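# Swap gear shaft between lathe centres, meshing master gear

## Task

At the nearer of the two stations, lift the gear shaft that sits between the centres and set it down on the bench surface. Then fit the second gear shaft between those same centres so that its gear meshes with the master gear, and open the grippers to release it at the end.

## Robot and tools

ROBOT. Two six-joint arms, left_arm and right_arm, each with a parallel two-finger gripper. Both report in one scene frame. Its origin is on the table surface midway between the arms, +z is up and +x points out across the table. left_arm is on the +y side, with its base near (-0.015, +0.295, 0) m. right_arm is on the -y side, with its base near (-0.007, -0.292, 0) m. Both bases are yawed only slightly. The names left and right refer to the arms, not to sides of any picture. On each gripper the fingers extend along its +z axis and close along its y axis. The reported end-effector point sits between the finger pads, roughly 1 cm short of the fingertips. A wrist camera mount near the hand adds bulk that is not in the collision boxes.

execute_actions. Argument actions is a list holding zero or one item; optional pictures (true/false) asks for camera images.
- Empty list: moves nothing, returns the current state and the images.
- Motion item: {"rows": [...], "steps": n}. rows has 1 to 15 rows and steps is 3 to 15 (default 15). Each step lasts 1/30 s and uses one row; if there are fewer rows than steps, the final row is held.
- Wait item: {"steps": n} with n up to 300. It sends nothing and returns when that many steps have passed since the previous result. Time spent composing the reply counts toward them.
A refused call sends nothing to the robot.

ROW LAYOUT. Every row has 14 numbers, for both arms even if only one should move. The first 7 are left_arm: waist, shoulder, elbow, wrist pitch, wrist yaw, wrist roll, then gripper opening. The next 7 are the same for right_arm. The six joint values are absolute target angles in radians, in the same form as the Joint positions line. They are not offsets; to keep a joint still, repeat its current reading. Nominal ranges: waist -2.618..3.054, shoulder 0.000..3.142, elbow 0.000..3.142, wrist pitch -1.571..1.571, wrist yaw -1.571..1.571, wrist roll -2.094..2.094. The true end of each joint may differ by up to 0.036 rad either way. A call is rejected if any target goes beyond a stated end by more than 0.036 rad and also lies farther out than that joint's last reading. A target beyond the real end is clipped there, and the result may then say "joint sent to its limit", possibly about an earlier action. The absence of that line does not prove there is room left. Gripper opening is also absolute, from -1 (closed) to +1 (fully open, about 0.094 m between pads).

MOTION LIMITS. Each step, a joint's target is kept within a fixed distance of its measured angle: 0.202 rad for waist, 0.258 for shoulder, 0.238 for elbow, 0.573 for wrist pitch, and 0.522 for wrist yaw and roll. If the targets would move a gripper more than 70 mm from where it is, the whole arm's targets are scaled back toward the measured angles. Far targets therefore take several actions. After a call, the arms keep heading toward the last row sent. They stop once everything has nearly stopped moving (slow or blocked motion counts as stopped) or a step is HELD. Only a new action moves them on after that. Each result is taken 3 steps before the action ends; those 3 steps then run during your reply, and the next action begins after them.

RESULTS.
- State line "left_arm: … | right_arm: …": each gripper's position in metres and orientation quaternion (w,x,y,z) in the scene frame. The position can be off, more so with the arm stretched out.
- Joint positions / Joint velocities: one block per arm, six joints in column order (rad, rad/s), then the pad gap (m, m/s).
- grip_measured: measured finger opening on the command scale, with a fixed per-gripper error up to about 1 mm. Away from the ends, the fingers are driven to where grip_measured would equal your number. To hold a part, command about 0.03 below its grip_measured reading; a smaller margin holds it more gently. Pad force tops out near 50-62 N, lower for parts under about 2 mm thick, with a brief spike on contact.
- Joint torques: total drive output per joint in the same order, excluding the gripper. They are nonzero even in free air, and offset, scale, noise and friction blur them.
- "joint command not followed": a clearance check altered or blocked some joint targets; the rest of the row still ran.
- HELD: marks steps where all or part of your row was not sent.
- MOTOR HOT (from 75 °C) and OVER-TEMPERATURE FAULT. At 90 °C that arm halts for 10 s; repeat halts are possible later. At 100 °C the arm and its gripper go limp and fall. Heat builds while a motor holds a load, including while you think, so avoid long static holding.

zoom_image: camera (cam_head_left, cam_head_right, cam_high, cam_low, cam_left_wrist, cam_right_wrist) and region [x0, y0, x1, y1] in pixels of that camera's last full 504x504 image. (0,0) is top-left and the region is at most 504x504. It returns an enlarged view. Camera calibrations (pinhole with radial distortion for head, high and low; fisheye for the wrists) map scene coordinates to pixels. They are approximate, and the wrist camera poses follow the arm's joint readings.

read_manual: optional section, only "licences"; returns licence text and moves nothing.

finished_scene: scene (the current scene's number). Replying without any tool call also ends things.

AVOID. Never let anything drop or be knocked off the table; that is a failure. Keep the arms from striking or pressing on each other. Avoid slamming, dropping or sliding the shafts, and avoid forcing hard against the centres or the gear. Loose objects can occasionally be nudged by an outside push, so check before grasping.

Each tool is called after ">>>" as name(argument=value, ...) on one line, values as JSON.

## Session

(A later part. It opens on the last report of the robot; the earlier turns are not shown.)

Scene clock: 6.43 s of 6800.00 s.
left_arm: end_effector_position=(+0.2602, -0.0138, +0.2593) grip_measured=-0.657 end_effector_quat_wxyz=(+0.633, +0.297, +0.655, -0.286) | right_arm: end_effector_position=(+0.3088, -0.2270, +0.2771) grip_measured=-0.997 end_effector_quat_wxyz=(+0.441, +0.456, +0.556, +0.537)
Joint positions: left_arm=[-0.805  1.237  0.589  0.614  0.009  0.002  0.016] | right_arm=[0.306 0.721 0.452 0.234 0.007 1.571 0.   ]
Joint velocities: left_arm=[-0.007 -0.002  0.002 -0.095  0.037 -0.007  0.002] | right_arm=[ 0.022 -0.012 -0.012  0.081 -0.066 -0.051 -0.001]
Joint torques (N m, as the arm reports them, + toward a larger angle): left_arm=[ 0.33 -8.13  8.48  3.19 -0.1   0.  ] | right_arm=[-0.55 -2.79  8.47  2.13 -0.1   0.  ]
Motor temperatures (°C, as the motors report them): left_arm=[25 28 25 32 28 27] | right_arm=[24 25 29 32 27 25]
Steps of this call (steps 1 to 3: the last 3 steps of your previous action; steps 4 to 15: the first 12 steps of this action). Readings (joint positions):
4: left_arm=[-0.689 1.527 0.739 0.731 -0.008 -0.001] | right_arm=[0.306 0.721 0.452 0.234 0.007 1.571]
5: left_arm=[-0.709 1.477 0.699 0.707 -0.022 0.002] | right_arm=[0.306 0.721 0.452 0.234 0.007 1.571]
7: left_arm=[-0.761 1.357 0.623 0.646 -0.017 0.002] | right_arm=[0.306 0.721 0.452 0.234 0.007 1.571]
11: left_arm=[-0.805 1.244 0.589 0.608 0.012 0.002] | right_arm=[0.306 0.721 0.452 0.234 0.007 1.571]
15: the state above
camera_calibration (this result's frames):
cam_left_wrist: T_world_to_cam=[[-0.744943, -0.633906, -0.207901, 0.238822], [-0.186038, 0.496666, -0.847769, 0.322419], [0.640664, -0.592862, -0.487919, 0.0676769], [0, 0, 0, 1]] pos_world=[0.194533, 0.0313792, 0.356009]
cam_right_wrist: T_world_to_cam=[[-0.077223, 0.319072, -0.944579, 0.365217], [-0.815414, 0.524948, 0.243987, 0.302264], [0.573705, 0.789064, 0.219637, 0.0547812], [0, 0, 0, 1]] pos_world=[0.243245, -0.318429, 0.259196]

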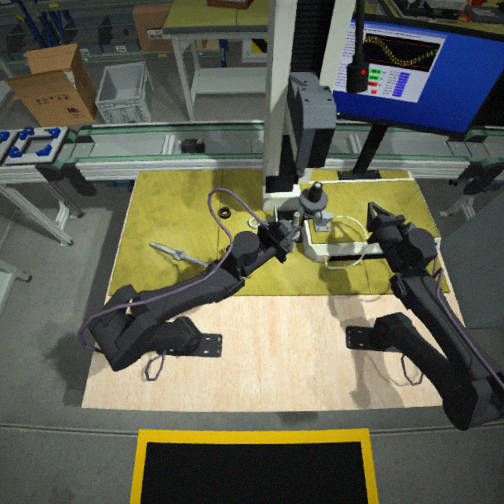

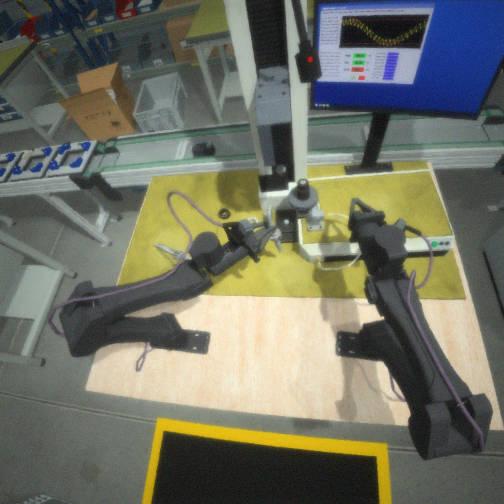

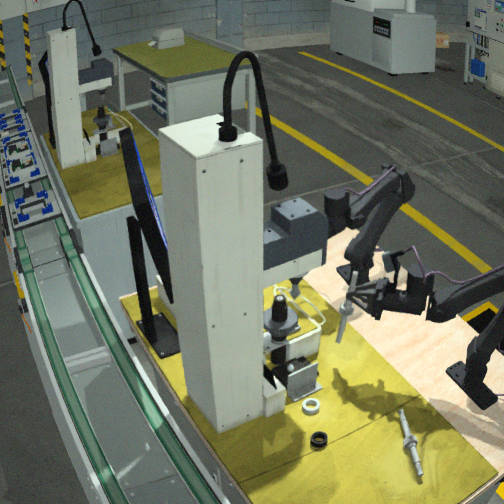

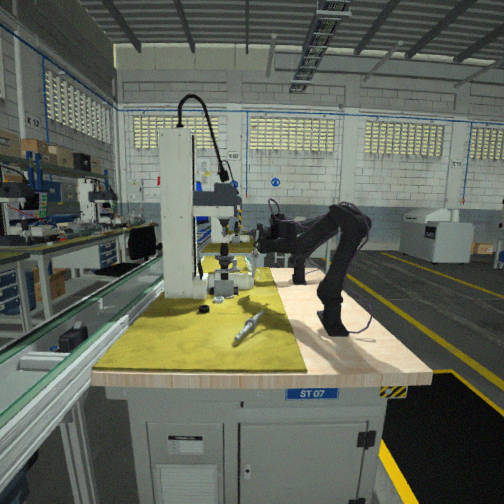

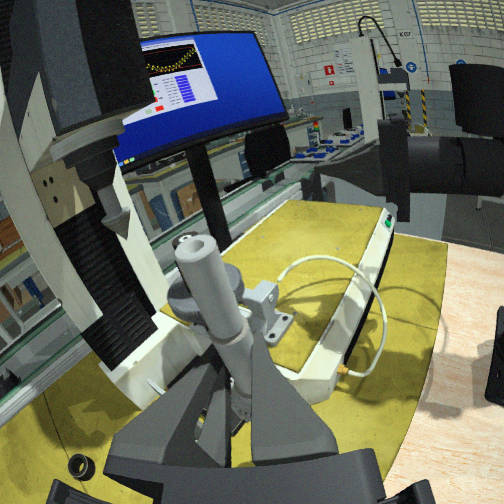

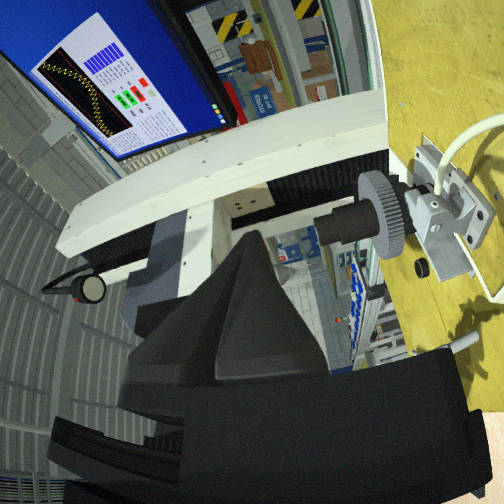

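>>> execute_actions(actions=[{"rows":[[-1.2,1.5,1.3,-0.6,0,0,-1,0.3,0.7,0.45,0.25,0,1.57,-1]]}])

>>> execute_actions(actions=[{"rows":[[-1.2,1.7,1.4,-1.42,0,0,-1,0.3,0.7,0.45,0.25,0,1.57,-1]]}])

>>> execute_actions(actions=[{"steps":15}])

>>> execute_actions(actions=[{"rows":[[-1.2,1.92,1.42,-1.23,0,0,-1,0.3,0.7,0.45,0.25,0,1.57,-1]]}])

>>> execute_actions(actions=[{"steps":10}], pictures=true)

Scene clock: 7.00 s of 6800.00 s.
left_arm: end_effector_position=(+0.1137, -0.1254, +0.1807) grip_measured=-0.657 end_effector_quat_wxyz=(+0.299, +0.552, +0.743, -0.234) | right_arm: end_effector_position=(+0.3088, -0.2270, +0.2771) grip_measured=-0.997 end_effector_quat_wxyz=(+0.441, +0.456, +0.556, +0.537)
Joint positions: left_arm=[-1.228  1.548  1.208 -0.453  0.028  0.003  0.016] | right_arm=[0.306 0.721 0.452 0.234 0.007 1.571 0.   ]
Joint velocities: left_arm=[-0.012 -0.159  1.028 -1.267  0.168  0.022 -0.   ] | right_arm=[-0.002  0.017 -0.017 -0.037 -0.022 -0.051  0.001]
Joint torques (N m, as the arm reports them, + toward a larger angle): left_arm=[  2.73 -11.99   8.2    2.14  -0.49  -0.01] | right_arm=[-0.57 -2.79  8.45  2.13 -0.1   0.01]
Motor temperatures (°C, as the motors report them): left_arm=[25 28 26 32 28 27] | right_arm=[24 25 29 32 27 25]
Steps of this call (steps 1 to 3: the last 3 steps of your previous action; steps 4 to 5: the robot went on to your last target; steps 6 to 17: the first 12 steps of this action). Readings (joint positions):
6: left_arm=[-0.819 1.251 0.606 0.559 -0.004 0.002] | right_arm=[0.306 0.721 0.452 0.234 0.007 1.571]
7: left_arm=[-0.847 1.286 0.651 0.491 -0.022 0.005] | right_arm=[0.306 0.721 0.452 0.234 0.007 1.571]
9: left_arm=[-0.925 1.384 0.751 0.331 -0.029 0.005] | right_arm=[0.306 0.721 0.452 0.234 0.007 1.571]
13: left_arm=[-1.135 1.529 1.000 -0.113 -0.024 0.008] | right_arm=[0.306 0.721 0.452 0.234 0.007 1.571]
17: the state above

Scene clock: 7.50 s of 6800.00 s.
left_arm: end_effector_position=(+0.0761, +0.0243, +0.1007) grip_measured=-0.657 end_effector_quat_wxyz=(-0.048, +0.582, +0.811, +0.030) | right_arm: end_effector_position=(+0.3088, -0.2270, +0.2771) grip_measured=-0.997 end_effector_quat_wxyz=(+0.441, +0.456, +0.556, +0.537)
Joint positions: left_arm=[-1.208  1.736  1.37  -1.319  0.007  0.003  0.016] | right_arm=[0.306 0.721 0.452 0.234 0.007 1.571 0.   ]
Joint velocities: left_arm=[-0.002 -0.042 -0.002 -0.637  0.037 -0.007 -0.001] | right_arm=[ 0.007  0.002  0.002 -0.007  0.022  0.081 -0.   ]
Joint torques (N m, as the arm reports them, + toward a larger angle): left_arm=[  0.72 -12.05   7.17  -0.02  -0.08  -0.01] | right_arm=[-0.59 -2.79  8.46  2.14 -0.1   0.01]
Motor temperatures (°C, as the motors report them): left_arm=[25 28 26 32 28 27] | right_arm=[24 25 29 32 27 25]
Steps of this call (steps 1 to 3: the last 3 steps of your previous action; steps 4 to 15: the first 12 steps of this action). Readings (joint positions):
4: left_arm=[-1.213 1.548 1.294 -0.589 0.019 0.003] | right_arm=[0.306 0.721 0.452 0.234 0.007 1.571]
5: left_arm=[-1.210 1.577 1.340 -0.681 0.015 0.003] | right_arm=[0.306 0.721 0.452 0.234 0.007 1.571]
7: left_arm=[-1.208 1.633 1.374 -0.820 0.010 0.003] | right_arm=[0.306 0.721 0.452 0.234 0.007 1.571]
11: left_arm=[-1.208 1.722 1.374 -1.134 0.009 0.003] | right_arm=[0.306 0.721 0.452 0.234 0.007 1.571]
15: the state above

Scene clock: 8.00 s of 6800.00 s.
left_arm: end_effector_position=(+0.0724, +0.0351, +0.1025) grip_measured=-0.657 end_effector_quat_wxyz=(-0.067, +0.581, +0.810, +0.043) | right_arm: end_effector_position=(+0.3088, -0.2270, +0.2771) grip_measured=-0.997 end_effector_quat_wxyz=(+0.441, +0.456, +0.556, +0.537)
Joint positions: left_arm=[-1.208  1.735  1.37  -1.365  0.007  0.003  0.016] | right_arm=[0.306 0.721 0.452 0.234 0.007 1.571 0.   ]
Joint velocities: left_arm=[-0.007  0.002 -0.002  0.051 -0.051  0.007 -0.   ] | right_arm=[-0.007 -0.012  0.012  0.037 -0.037 -0.037 -0.001]
Joint torques (N m, as the arm reports them, + toward a larger angle): left_arm=[  0.67 -12.04   6.99  -0.66  -0.08  -0.01] | right_arm=[-0.55 -2.78  8.48  2.13 -0.1   0.  ]
Motor temperatures (°C, as the motors report them): left_arm=[25 28 26 32 28 27] | right_arm=[24 25 29 32 27 25]
Kept back: nothing.
Steps of this call (steps 1 to 3: the last 3 steps of your previous action; steps 4 to 15: the robot went on to your last target). Readings (joint positions):
1: left_arm=[-1.208 1.735 1.370 -1.338 0.007 0.003] | right_arm=[0.306 0.721 0.452 0.234 0.007 1.571]
2: left_arm=[-1.208 1.735 1.370 -1.350 0.007 0.003] | right_arm=[0.306 0.721 0.452 0.234 0.007 1.571]
4: left_arm=[-1.208 1.735 1.370 -1.362 0.007 0.003] | right_arm=[0.306 0.721 0.452 0.234 0.007 1.571]
8: left_arm=[-1.208 1.735 1.370 -1.365 0.007 0.003] | right_arm=[0.306 0.721 0.452 0.234 0.007 1.571]
15: the state above

Scene clock: 8.40 s of 6800.00 s.
left_arm: end_effector_position=(+0.0844, -0.0002, +0.0403) grip_measured=-0.657 end_effector_quat_wxyz=(-0.081, +0.581, +0.808, +0.053) | right_arm: end_effector_position=(+0.3088, -0.2270, +0.2771) grip_measured=-0.997 end_effector_quat_wxyz=(+0.441, +0.456, +0.556, +0.537)
Joint positions: left_arm=[-1.208  1.958  1.399 -1.205  0.007  0.003  0.016] | right_arm=[0.306 0.721 0.452 0.234 0.007 1.571 0.   ]
Joint velocities: left_arm=[-0.002 -0.007 -0.012 -0.007  0.022  0.051 -0.   ] | right_arm=[ 0.007 -0.017 -0.002  0.022  0.007  0.007  0.   ]
Joint torques (N m, as the arm reports them, + toward a larger angle): left_arm=[  0.72 -14.41   6.14  -0.42  -0.08   0.  ] | right_arm=[-0.54 -2.78  8.48  2.13 -0.11  0.01]
Motor temperatures (°C, as the motors report them): left_arm=[25 28 26 32 28 27] | right_arm=[24 25 29 32 27 25]
Steps of this call (steps 1 to 12: the first 12 steps of this action). Readings (joint positions):
1: left_arm=[-1.208 1.751 1.375 -1.362 0.007 0.003] | right_arm=[0.306 0.721 0.452 0.234 0.007 1.571]
2: left_arm=[-1.208 1.781 1.389 -1.355 0.007 0.003] | right_arm=[0.306 0.721 0.452 0.234 0.007 1.571]
4: left_arm=[-1.208 1.861 1.399 -1.297 0.007 0.003] | right_arm=[0.306 0.721 0.452 0.234 0.007 1.571]
8: left_arm=[-1.208 1.958 1.399 -1.210 0.007 0.003] | right_arm=[0.306 0.721 0.452 0.234 0.007 1.571]
12: the state above

Scene clock: 8.73 s of 6800.00 s.
left_arm: end_effector_position=(+0.0844, -0.0002, +0.0403) grip_measured=-0.657 end_effector_quat_wxyz=(-0.081, +0.581, +0.808, +0.053) | right_arm: end_effector_position=(+0.3088, -0.2270, +0.2771) grip_measured=-0.997 end_effector_quat_wxyz=(+0.441, +0.456, +0.556, +0.537)
Joint positions: left_arm=[-1.208  1.958  1.399 -1.205  0.007  0.003  0.016] | right_arm=[0.306 0.721 0.452 0.234 0.007 1.571 0.   ]
Joint velocities: left_arm=[ 0.007 -0.017 -0.012  0.022 -0.037 -0.051  0.001] | right_arm=[ 0.012  0.012  0.002 -0.066 -0.022  0.022 -0.   ]
Joint torques (N m, as the arm reports them, + toward a larger angle): left_arm=[  0.69 -14.34   6.25  -0.42  -0.07   0.  ] | right_arm=[-0.56 -2.79  8.45  2.14 -0.1   0.01]
Motor temperatures (°C, as the motors report them): left_arm=[25 28 26 32 28 27] | right_arm=[24 25 29 32 27 25]
Kept back: nothing.
Steps of this call (steps 1 to 3: the last 3 steps of your previous action; steps 4 to 10: the robot went on to your last target). Readings (joint positions):
1: left_arm=[-1.208 1.958 1.399 -1.205 0.007 0.003] | right_arm=[0.306 0.721 0.452 0.234 0.007 1.571]
2: left_arm=[-1.208 1.958 1.399 -1.205 0.007 0.003] | right_arm=[0.306 0.721 0.452 0.234 0.007 1.571]
4: left_arm=[-1.208 1.958 1.399 -1.205 0.007 0.003] | right_arm=[0.306 0.721 0.452 0.234 0.007 1.571]
8: left_arm=[-1.208 1.958 1.399 -1.205 0.007 0.003] | right_arm=[0.306 0.721 0.452 0.234 0.007 1.571]
10: the state above
camera_calibration (this result's frames):
cam_left_wrist: T_world_to_cam=[[-0.990841, -0.122671, 0.0564481, 0.0811504], [-0.0611912, 0.780527, 0.62212, 0.0275829], [-0.120375, 0.612967, -0.780885, 0.157709], [0, 0, 0, 1]] pos_world=[0.101079, -0.108245, 0.101412]
cam_right_wrist: T_world_to_cam=[[-0.077223, 0.319072, -0.944579, 0.365217], [-0.815414, 0.524948, 0.243987, 0.302264], [0.573705, 0.789064, 0.219637, 0.0547812], [0, 0, 0, 1]] pos_world=[0.243245, -0.318429, 0.259196]

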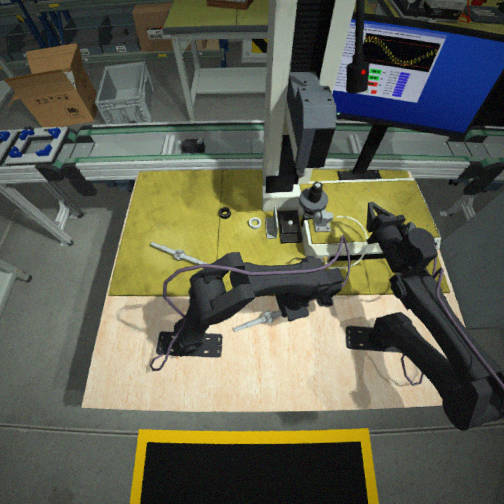

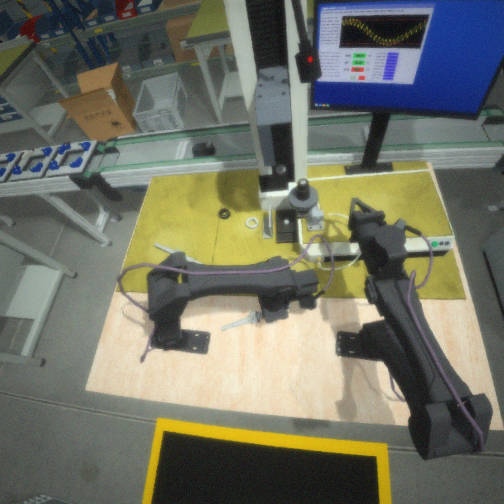

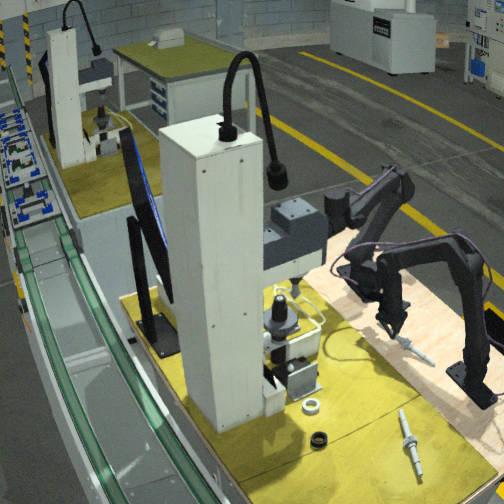

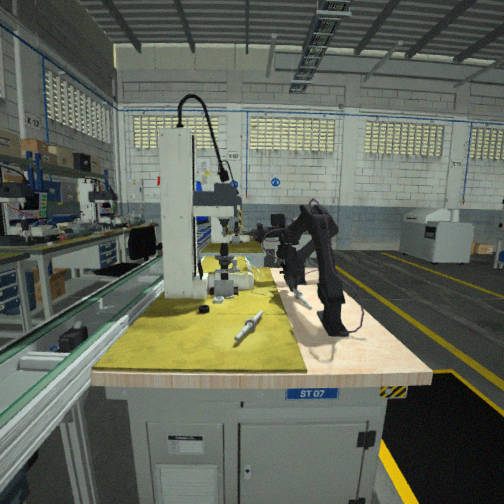

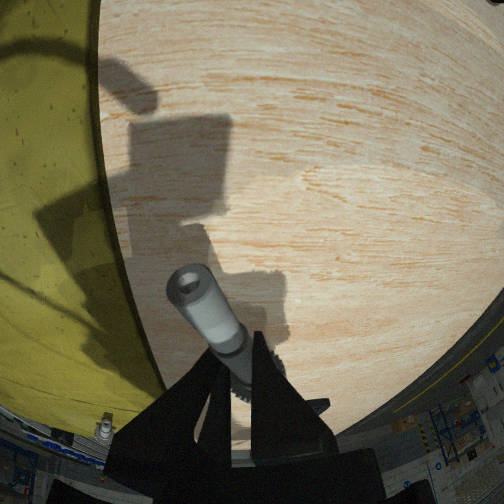

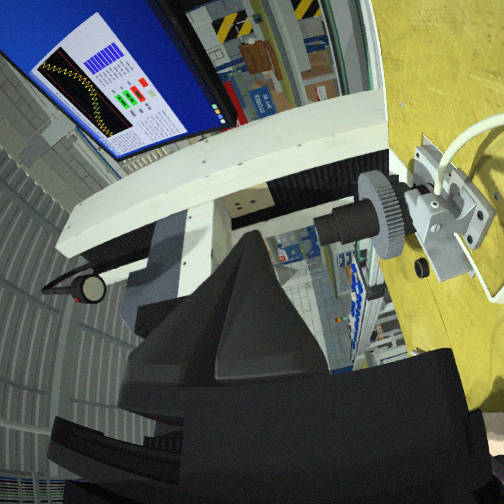

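>>> execute_actions(actions=[{"rows":[[-1.2,1.99,1.42,-1.2,0,0,-1,0.3,0.7,0.45,0.25,0,1.57,-1]]}])

>>> execute_actions(actions=[{"rows":[[-1.2,1.99,1.42,-1.2,0,0,0,0.3,0.7,0.45,0.25,0,1.57,-1]],"steps":10}])

>>> execute_actions(actions=[{"rows":[[-1.2,1.72,1.4,-1.28,0,-0.82,0,0.3,0.7,0.45,0.25,0,1.57,-1]],"steps":10}])

>>> execute_actions(actions=[{"rows":[[0.36,1.72,1.4,-1.28,0,-0.82,0,0.3,0.7,0.45,0.25,0,1.57,-1]]}])

>>> execute_actions(actions=[{"steps":30}], pictures=true)

Scene clock: 9.33 s of 6800.00 s.
left_arm: end_effector_position=(+0.0843, +0.0002, +0.0309) grip_measured=-0.657 end_effector_quat_wxyz=(-0.089, +0.580, +0.808, +0.059) | right_arm: end_effector_position=(+0.3088, -0.2270, +0.2771) grip_measured=-0.997 end_effector_quat_wxyz=(+0.441, +0.456, +0.556, +0.537)
Joint positions: left_arm=[-1.208  1.988  1.399 -1.196  0.007  0.003  0.016] | right_arm=[0.306 0.721 0.452 0.234 0.007 1.571 0.   ]
Joint velocities: left_arm=[-0.002  0.007 -0.002 -0.007  0.022  0.007  0.001] | right_arm=[-0.002  0.002 -0.012 -0.11   0.007 -0.007 -0.001]
Joint torques (N m, as the arm reports them, + toward a larger angle): left_arm=[  0.71 -11.13   6.19  -0.24  -0.08   0.  ] | right_arm=[-0.56 -2.77  8.46  2.14 -0.11  0.01]
Motor temperatures (°C, as the motors report them): left_arm=[25 28 26 32 28 27] | right_arm=[24 25 29 32 27 25]
Steps of this call (steps 1 to 6: the robot went on to your last target; steps 7 to 18: the first 12 steps of this action). Readings (joint positions):
7: left_arm=[-1.208 1.960 1.399 -1.204 0.007 0.003] | right_arm=[0.306 0.721 0.452 0.234 0.007 1.571]
8: left_arm=[-1.208 1.964 1.399 -1.202 0.007 0.003] | right_arm=[0.306 0.721 0.452 0.234 0.007 1.571]
10: left_arm=[-1.208 1.976 1.399 -1.197 0.007 0.003] | right_arm=[0.306 0.721 0.452 0.234 0.007 1.571]
14: left_arm=[-1.208 1.988 1.399 -1.196 0.007 0.003] | right_arm=[0.306 0.721 0.452 0.234 0.007 1.571]
18: the state above

Scene clock: 9.67 s of 6800.00 s.
left_arm: end_effector_position=(+0.0843, +0.0002, +0.0309) grip_measured=-0.002 end_effector_quat_wxyz=(-0.089, +0.580, +0.808, +0.059) | right_arm: end_effector_position=(+0.3088, -0.2270, +0.2771) grip_measured=-0.997 end_effector_quat_wxyz=(+0.441, +0.456, +0.556, +0.537)
Joint positions: left_arm=[-1.208  1.988  1.399 -1.196  0.007  0.003  0.047] | right_arm=[0.306 0.721 0.452 0.234 0.007 1.571 0.   ]
Joint velocities: left_arm=[-0.002 -0.007  0.002  0.007 -0.066 -0.051  0.   ] | right_arm=[ 0.007 -0.012  0.007 -0.037  0.007  0.11   0.   ]
Joint torques (N m, as the arm reports them, + toward a larger angle): left_arm=[  0.71 -11.1    6.14  -0.23  -0.07   0.  ] | right_arm=[-0.58 -2.77  8.46  2.14 -0.1   0.01]
Motor temperatures (°C, as the motors report them): left_arm=[25 28 26 32 28 27] | right_arm=[24 25 29 33 27 25]
Steps of this call (steps 1 to 3: the last 3 steps of your previous action; steps 4 to 10: the first 7 steps of this action). Readings (joint positions):
4: left_arm=[-1.208 1.988 1.399 -1.196 0.007 0.003] | right_arm=[0.306 0.721 0.452 0.234 0.007 1.571]
5: left_arm=[-1.208 1.988 1.399 -1.196 0.007 0.003] | right_arm=[0.306 0.721 0.452 0.234 0.007 1.571]
7: left_arm=[-1.208 1.988 1.399 -1.196 0.007 0.003] | right_arm=[0.306 0.721 0.452 0.234 0.007 1.571]
10: the state above

Scene clock: 10.00 s of 6800.00 s.
left_arm: end_effector_position=(+0.0838, +0.0019, +0.1095) grip_measured=-0.001 end_effector_quat_wxyz=(-0.004, +0.330, +0.944, -0.000) | right_arm: end_effector_position=(+0.3088, -0.2270, +0.2771) grip_measured=-0.997 end_effector_quat_wxyz=(+0.441, +0.456, +0.556, +0.537)
Joint positions: left_arm=[-1.208  1.72   1.393 -1.249  0.007 -0.57   0.047] | right_arm=[0.306 0.721 0.452 0.234 0.007 1.571 0.   ]
Joint velocities: left_arm=[-0.007 -0.676  0.149 -0.139  0.007 -1.648 -0.   ] | right_arm=[ 0.002  0.012 -0.002  0.007 -0.051  0.051  0.   ]
Joint torques (N m, as the arm reports them, + toward a larger angle): left_arm=[ 0.73 -5.22  5.19  0.22 -0.05 -0.01] | right_arm=[-0.56 -2.78  8.46  2.13 -0.11  0.01]
Motor temperatures (°C, as the motors report them): left_arm=[25 28 26 32 28 27] | right_arm=[24 25 29 33 27 25]
Steps of this call (steps 1 to 3: the last 3 steps of your previous action; steps 4 to 10: the first 7 steps of this action). Readings (joint positions):
4: left_arm=[-1.208 1.972 1.395 -1.196 0.007 -0.062] | right_arm=[0.306 0.721 0.452 0.234 0.007 1.571]
5: left_arm=[-1.208 1.941 1.386 -1.203 0.007 -0.148] | right_arm=[0.306 0.721 0.452 0.234 0.007 1.571]
7: left_arm=[-1.208 1.842 1.383 -1.227 0.007 -0.340] | right_arm=[0.306 0.721 0.452 0.234 0.007 1.571]
10: the state above

Scene clock: 10.50 s of 6800.00 s.
left_arm: end_effector_position=(+0.2591, +0.1563, +0.1125) grip_measured=-0.001 end_effector_quat_wxyz=(-0.006, -0.169, +0.986, -0.003) | right_arm: end_effector_position=(+0.3088, -0.2270, +0.2771) grip_measured=-0.997 end_effector_quat_wxyz=(+0.441, +0.456, +0.556, +0.537)
Joint positions: left_arm=[-0.428  1.714  1.398 -1.262  0.011 -0.803  0.047] | right_arm=[0.306 0.721 0.452 0.234 0.007 1.571 0.   ]
Joint velocities: left_arm=[ 2.054 -0.007  0.012 -0.037  0.11  -0.051 -0.001] | right_arm=[ 0.007 -0.012 -0.017 -0.007  0.007 -0.007  0.   ]
Joint torques (N m, as the arm reports them, + toward a larger angle): left_arm=[ 0.34 -8.47  5.47  0.05 -0.11 -0.1 ] | right_arm=[-0.56 -2.78  8.45  2.13 -0.1   0.01]
Motor temperatures (°C, as the motors report them): left_arm=[25 28 26 31 28 27] | right_arm=[24 25 29 33 27 25]
Steps of this call (steps 1 to 3: the last 3 steps of your previous action; steps 4 to 15: the first 12 steps of this action). Readings (joint positions):
4: left_arm=[-1.188 1.703 1.398 -1.262 0.017 -0.712] | right_arm=[0.306 0.721 0.452 0.234 0.007 1.571]
5: left_arm=[-1.144 1.706 1.398 -1.262 0.024 -0.731] | right_arm=[0.306 0.721 0.452 0.234 0.007 1.571]
7: left_arm=[-1.012 1.710 1.398 -1.262 0.023 -0.759] | right_arm=[0.306 0.721 0.452 0.234 0.007 1.571]
11: left_arm=[-0.721 1.714 1.398 -1.262 0.016 -0.790] | right_arm=[0.306 0.721 0.452 0.234 0.007 1.571]
15: the state above

Scene clock: 11.50 s of 6800.00 s.
left_arm: end_effector_position=(+0.2733, +0.3967, +0.1125) grip_measured=-0.001 end_effector_quat_wxyz=(-0.005, -0.543, +0.840, +0.004) | right_arm: end_effector_position=(+0.3088, -0.2270, +0.2771) grip_measured=-0.997 end_effector_quat_wxyz=(+0.441, +0.456, +0.556, +0.537)
Joint positions: left_arm=[ 0.368  1.714  1.398 -1.266 -0.006 -0.815  0.047] | right_arm=[0.306 0.721 0.452 0.234 0.007 1.571 0.   ]
Joint velocities: left_arm=[-0.007 -0.012  0.002 -0.022 -0.037 -0.066  0.   ] | right_arm=[-0.022 -0.002 -0.017  0.022  0.037  0.007 -0.   ]
Joint torques (N m, as the arm reports them, + toward a larger angle): left_arm=[-0.75 -8.5   5.5   0.09  0.06 -0.03] | right_arm=[-0.56 -2.76  8.45  2.14 -0.1   0.  ]
Motor temperatures (°C, as the motors report them): left_arm=[25 29 26 31 28 27] | right_arm=[24 25 29 33 27 25]
Kept back: nothing.
Steps of this call (steps 1 to 3: the last 3 steps of your previous action; steps 4 to 30: the robot went on to your last target). Readings (joint positions):
1: left_arm=[-0.355 1.714 1.398 -1.262 0.010 -0.805] | right_arm=[0.306 0.721 0.452 0.234 0.007 1.571]
2: left_arm=[-0.282 1.714 1.398 -1.262 0.010 -0.806] | right_arm=[0.306 0.721 0.452 0.234 0.007 1.571]
4: left_arm=[-0.135 1.714 1.398 -1.262 0.008 -0.808] | right_arm=[0.306 0.721 0.452 0.234 0.007 1.571]
8: left_arm=[0.158 1.714 1.398 -1.262 0.007 -0.810] | right_arm=[0.306 0.721 0.452 0.234 0.007 1.571]
30: the state above
camera_calibration (this result's frames):
cam_left_wrist: T_world_to_cam=[[0.807317, -0.590113, -0.00239284, 0.0135469], [-0.519571, -0.712722, 0.471247, 0.41903], [-0.279794, -0.379203, -0.881998, 0.442083], [0, 0, 0, 1]] pos_world=[0.330471, 0.474285, 0.192482]
cam_right_wrist: T_world_to_cam=[[-0.077223, 0.319072, -0.944579, 0.365217], [-0.815414, 0.524948, 0.243987, 0.302264], [0.573705, 0.789064, 0.219637, 0.0547812], [0, 0, 0, 1]] pos_world=[0.243245, -0.318429, 0.259196]

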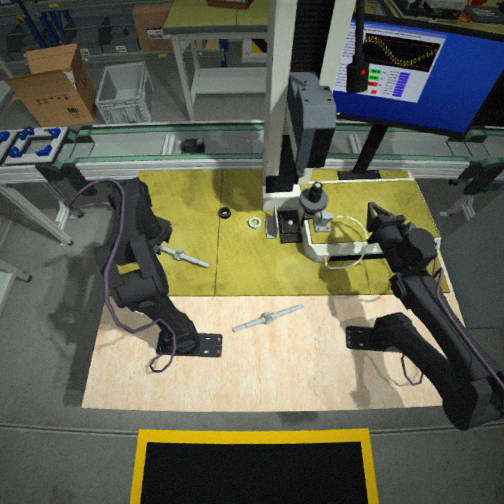

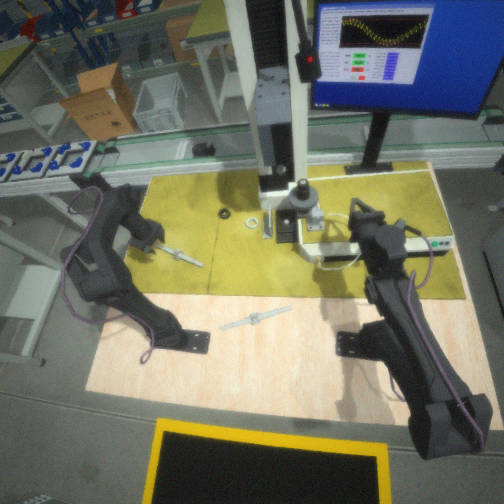

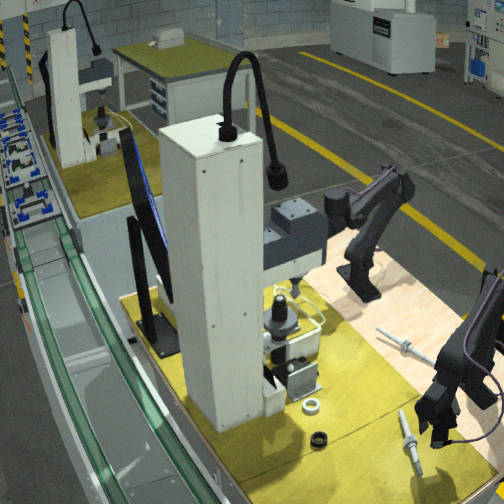

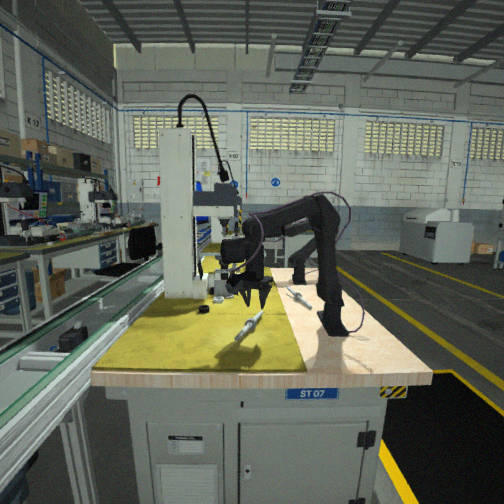

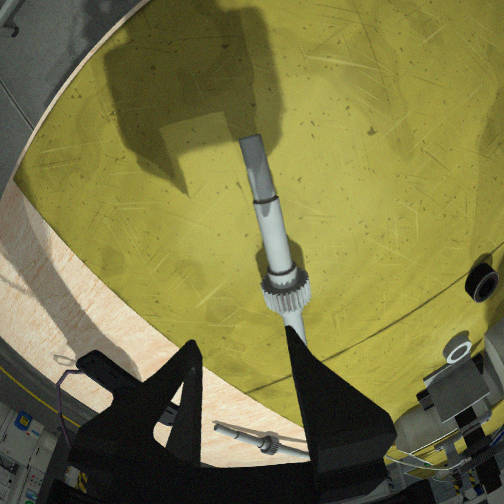

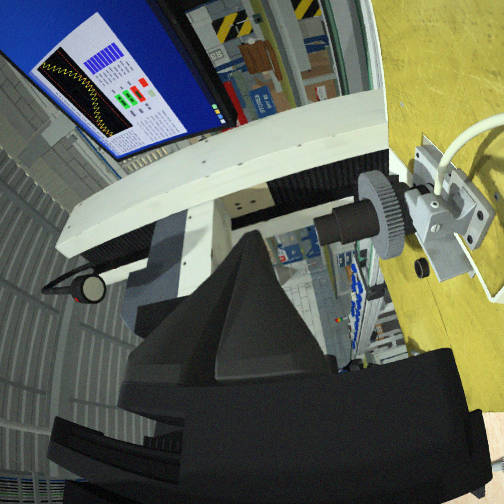

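>>> execute_actions(actions=[{"rows":[[0.33,1.83,1.3,-1.04,0,-0.845,0,0.3,0.7,0.45,0.25,0,1.57,-1]]}])

>>> execute_actions(actions=[{"rows":[[0.33,1.875,1.23,-0.93,0,-0.845,0,0.3,0.7,0.45,0.25,0,1.57,-1]]}], pictures=true)

Scene clock: 12.00 s of 6800.00 s.
left_arm: end_effector_position=(+0.2912, +0.3917, +0.0495) grip_measured=-0.001 end_effector_quat_wxyz=(-0.019, -0.538, +0.843, +0.007) | right_arm: end_effector_position=(+0.3088, -0.2270, +0.2771) grip_measured=-0.997 end_effector_quat_wxyz=(+0.441, +0.456, +0.556, +0.537)
Joint positions: left_arm=[ 0.337  1.843  1.301 -1.068 -0.004 -0.835  0.047] | right_arm=[0.306 0.721 0.452 0.234 0.007 1.571 0.   ]
Joint velocities: left_arm=[-0.007 -0.007 -0.012  0.11  -0.037 -0.007 -0.001] | right_arm=[-0.002 -0.002 -0.002  0.037 -0.051 -0.051  0.001]
Joint torques (N m, as the arm reports them, + toward a larger angle): left_arm=[ -0.91 -11.29   4.93   0.29   0.04  -0.07] | right_arm=[-0.57 -2.78  8.45  2.13 -0.1   0.  ]
Motor temperatures (°C, as the motors report them): left_arm=[25 29 26 31 28 27] | right_arm=[24 25 29 33 27 25]
Steps of this call (steps 1 to 3: the robot went on to your last target; steps 4 to 15: the first 12 steps of this action). Readings (joint positions):
4: left_arm=[0.366 1.719 1.388 -1.245 -0.007 -0.819] | right_arm=[0.306 0.721 0.452 0.234 0.007 1.571]
5: left_arm=[0.360 1.728 1.372 -1.206 -0.007 -0.822] | right_arm=[0.306 0.721 0.452 0.234 0.007 1.571]
7: left_arm=[0.346 1.775 1.342 -1.144 -0.006 -0.828] | right_arm=[0.306 0.721 0.452 0.234 0.007 1.571]
11: left_arm=[0.337 1.841 1.304 -1.088 -0.004 -0.833] | right_arm=[0.306 0.721 0.452 0.234 0.007 1.571]
15: the state above

Scene clock: 12.50 s of 6800.00 s.
left_arm: end_effector_position=(+0.2981, +0.3939, +0.0280) grip_measured=-0.001 end_effector_quat_wxyz=(-0.003, -0.539, +0.842, +0.003) | right_arm: end_effector_position=(+0.3088, -0.2270, +0.2771) grip_measured=-0.997 end_effector_quat_wxyz=(+0.441, +0.456, +0.556, +0.537)
Joint positions: left_arm=[ 0.337  1.867  1.241 -0.953 -0.004 -0.837  0.047] | right_arm=[0.306 0.721 0.452 0.234 0.007 1.571 0.   ]
Joint velocities: left_arm=[-0.002 -0.027 -0.022  0.051 -0.007  0.051 -0.001] | right_arm=[-0.007 -0.007  0.002 -0.066  0.11  -0.081 -0.001]
Joint torques (N m, as the arm reports them, + toward a larger angle): left_arm=[-0.65 -9.52  4.33  0.37  0.04 -0.05] | right_arm=[-0.58 -2.8   8.45  2.13 -0.1   0.  ]
Motor temperatures (°C, as the motors report them): left_arm=[25 29 26 31 28 27] | right_arm=[24 25 29 33 27 25]
Steps of this call (steps 1 to 3: the last 3 steps of your previous action; steps 4 to 15: the first 12 steps of this action). Readings (joint positions):
4: left_arm=[0.337 1.844 1.293 -1.044 -0.004 -0.836] | right_arm=[0.306 0.721 0.452 0.234 0.007 1.571]
5: left_arm=[0.337 1.844 1.280 -1.020 -0.004 -0.837] | right_arm=[0.306 0.721 0.452 0.234 0.007 1.571]
7: left_arm=[0.337 1.853 1.257 -0.991 -0.004 -0.837] | right_arm=[0.306 0.721 0.452 0.234 0.007 1.571]
11: left_arm=[0.337 1.867 1.242 -0.967 -0.004 -0.837] | right_arm=[0.306 0.721 0.452 0.234 0.007 1.571]
15: the state above
camera_calibration (this result's frames):
cam_left_wrist: T_world_to_cam=[[0.801893, -0.597466, 0.00149221, -0.00389483], [-0.528239, -0.707808, 0.469011, 0.470398], [-0.279162, -0.376885, -0.883191, 0.372394], [0, 0, 0, 1]] pos_world=[0.355564, 0.470974, 0.108279]
cam_right_wrist: T_world_to_cam=[[-0.077223, 0.319072, -0.944579, 0.365217], [-0.815414, 0.524948, 0.243987, 0.302264], [0.573705, 0.789064, 0.219637, 0.0547812], [0, 0, 0, 1]] pos_world=[0.243245, -0.318429, 0.259196]

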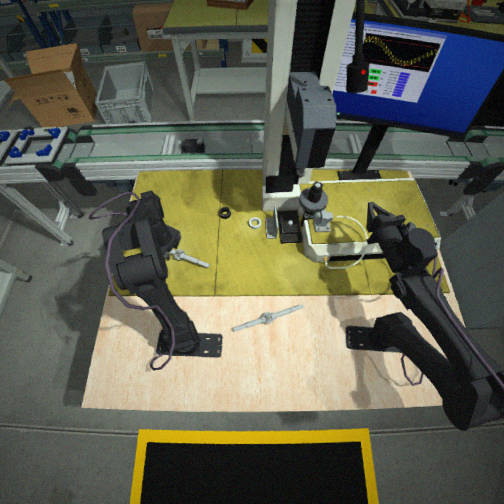

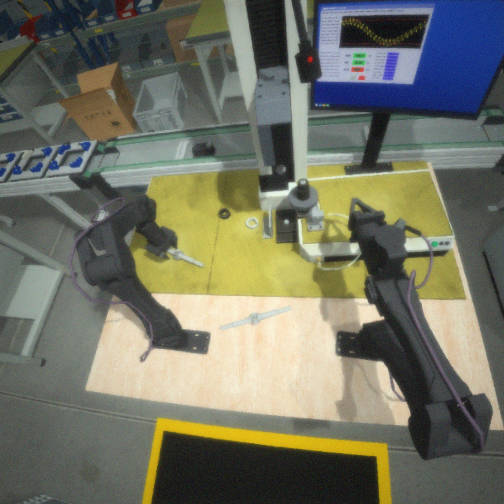

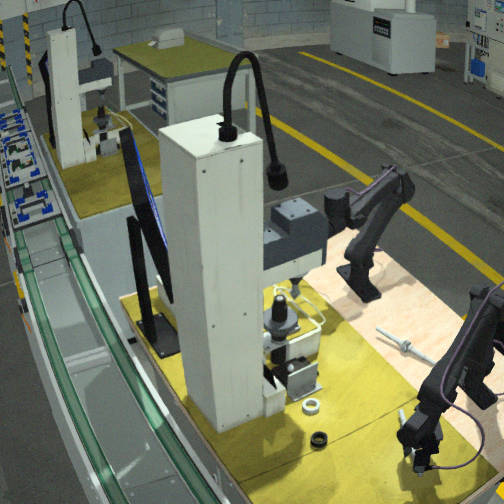

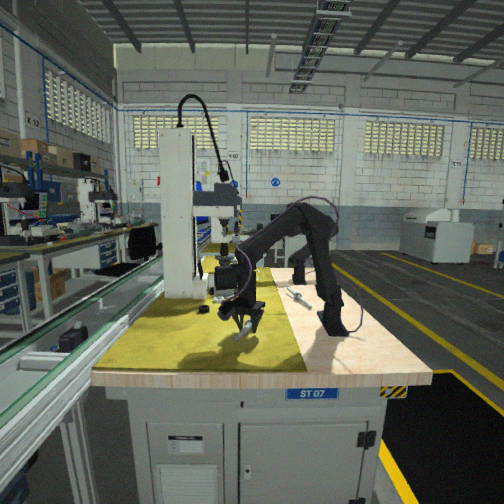

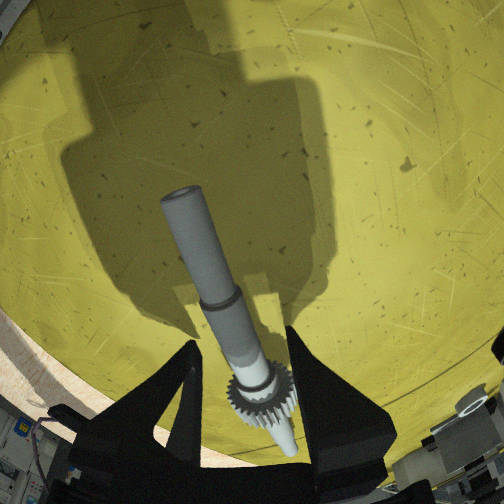

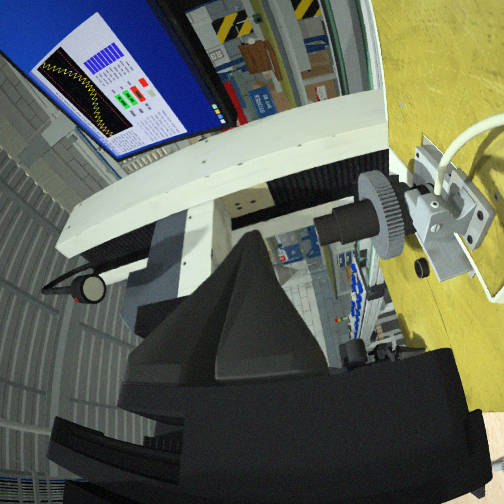

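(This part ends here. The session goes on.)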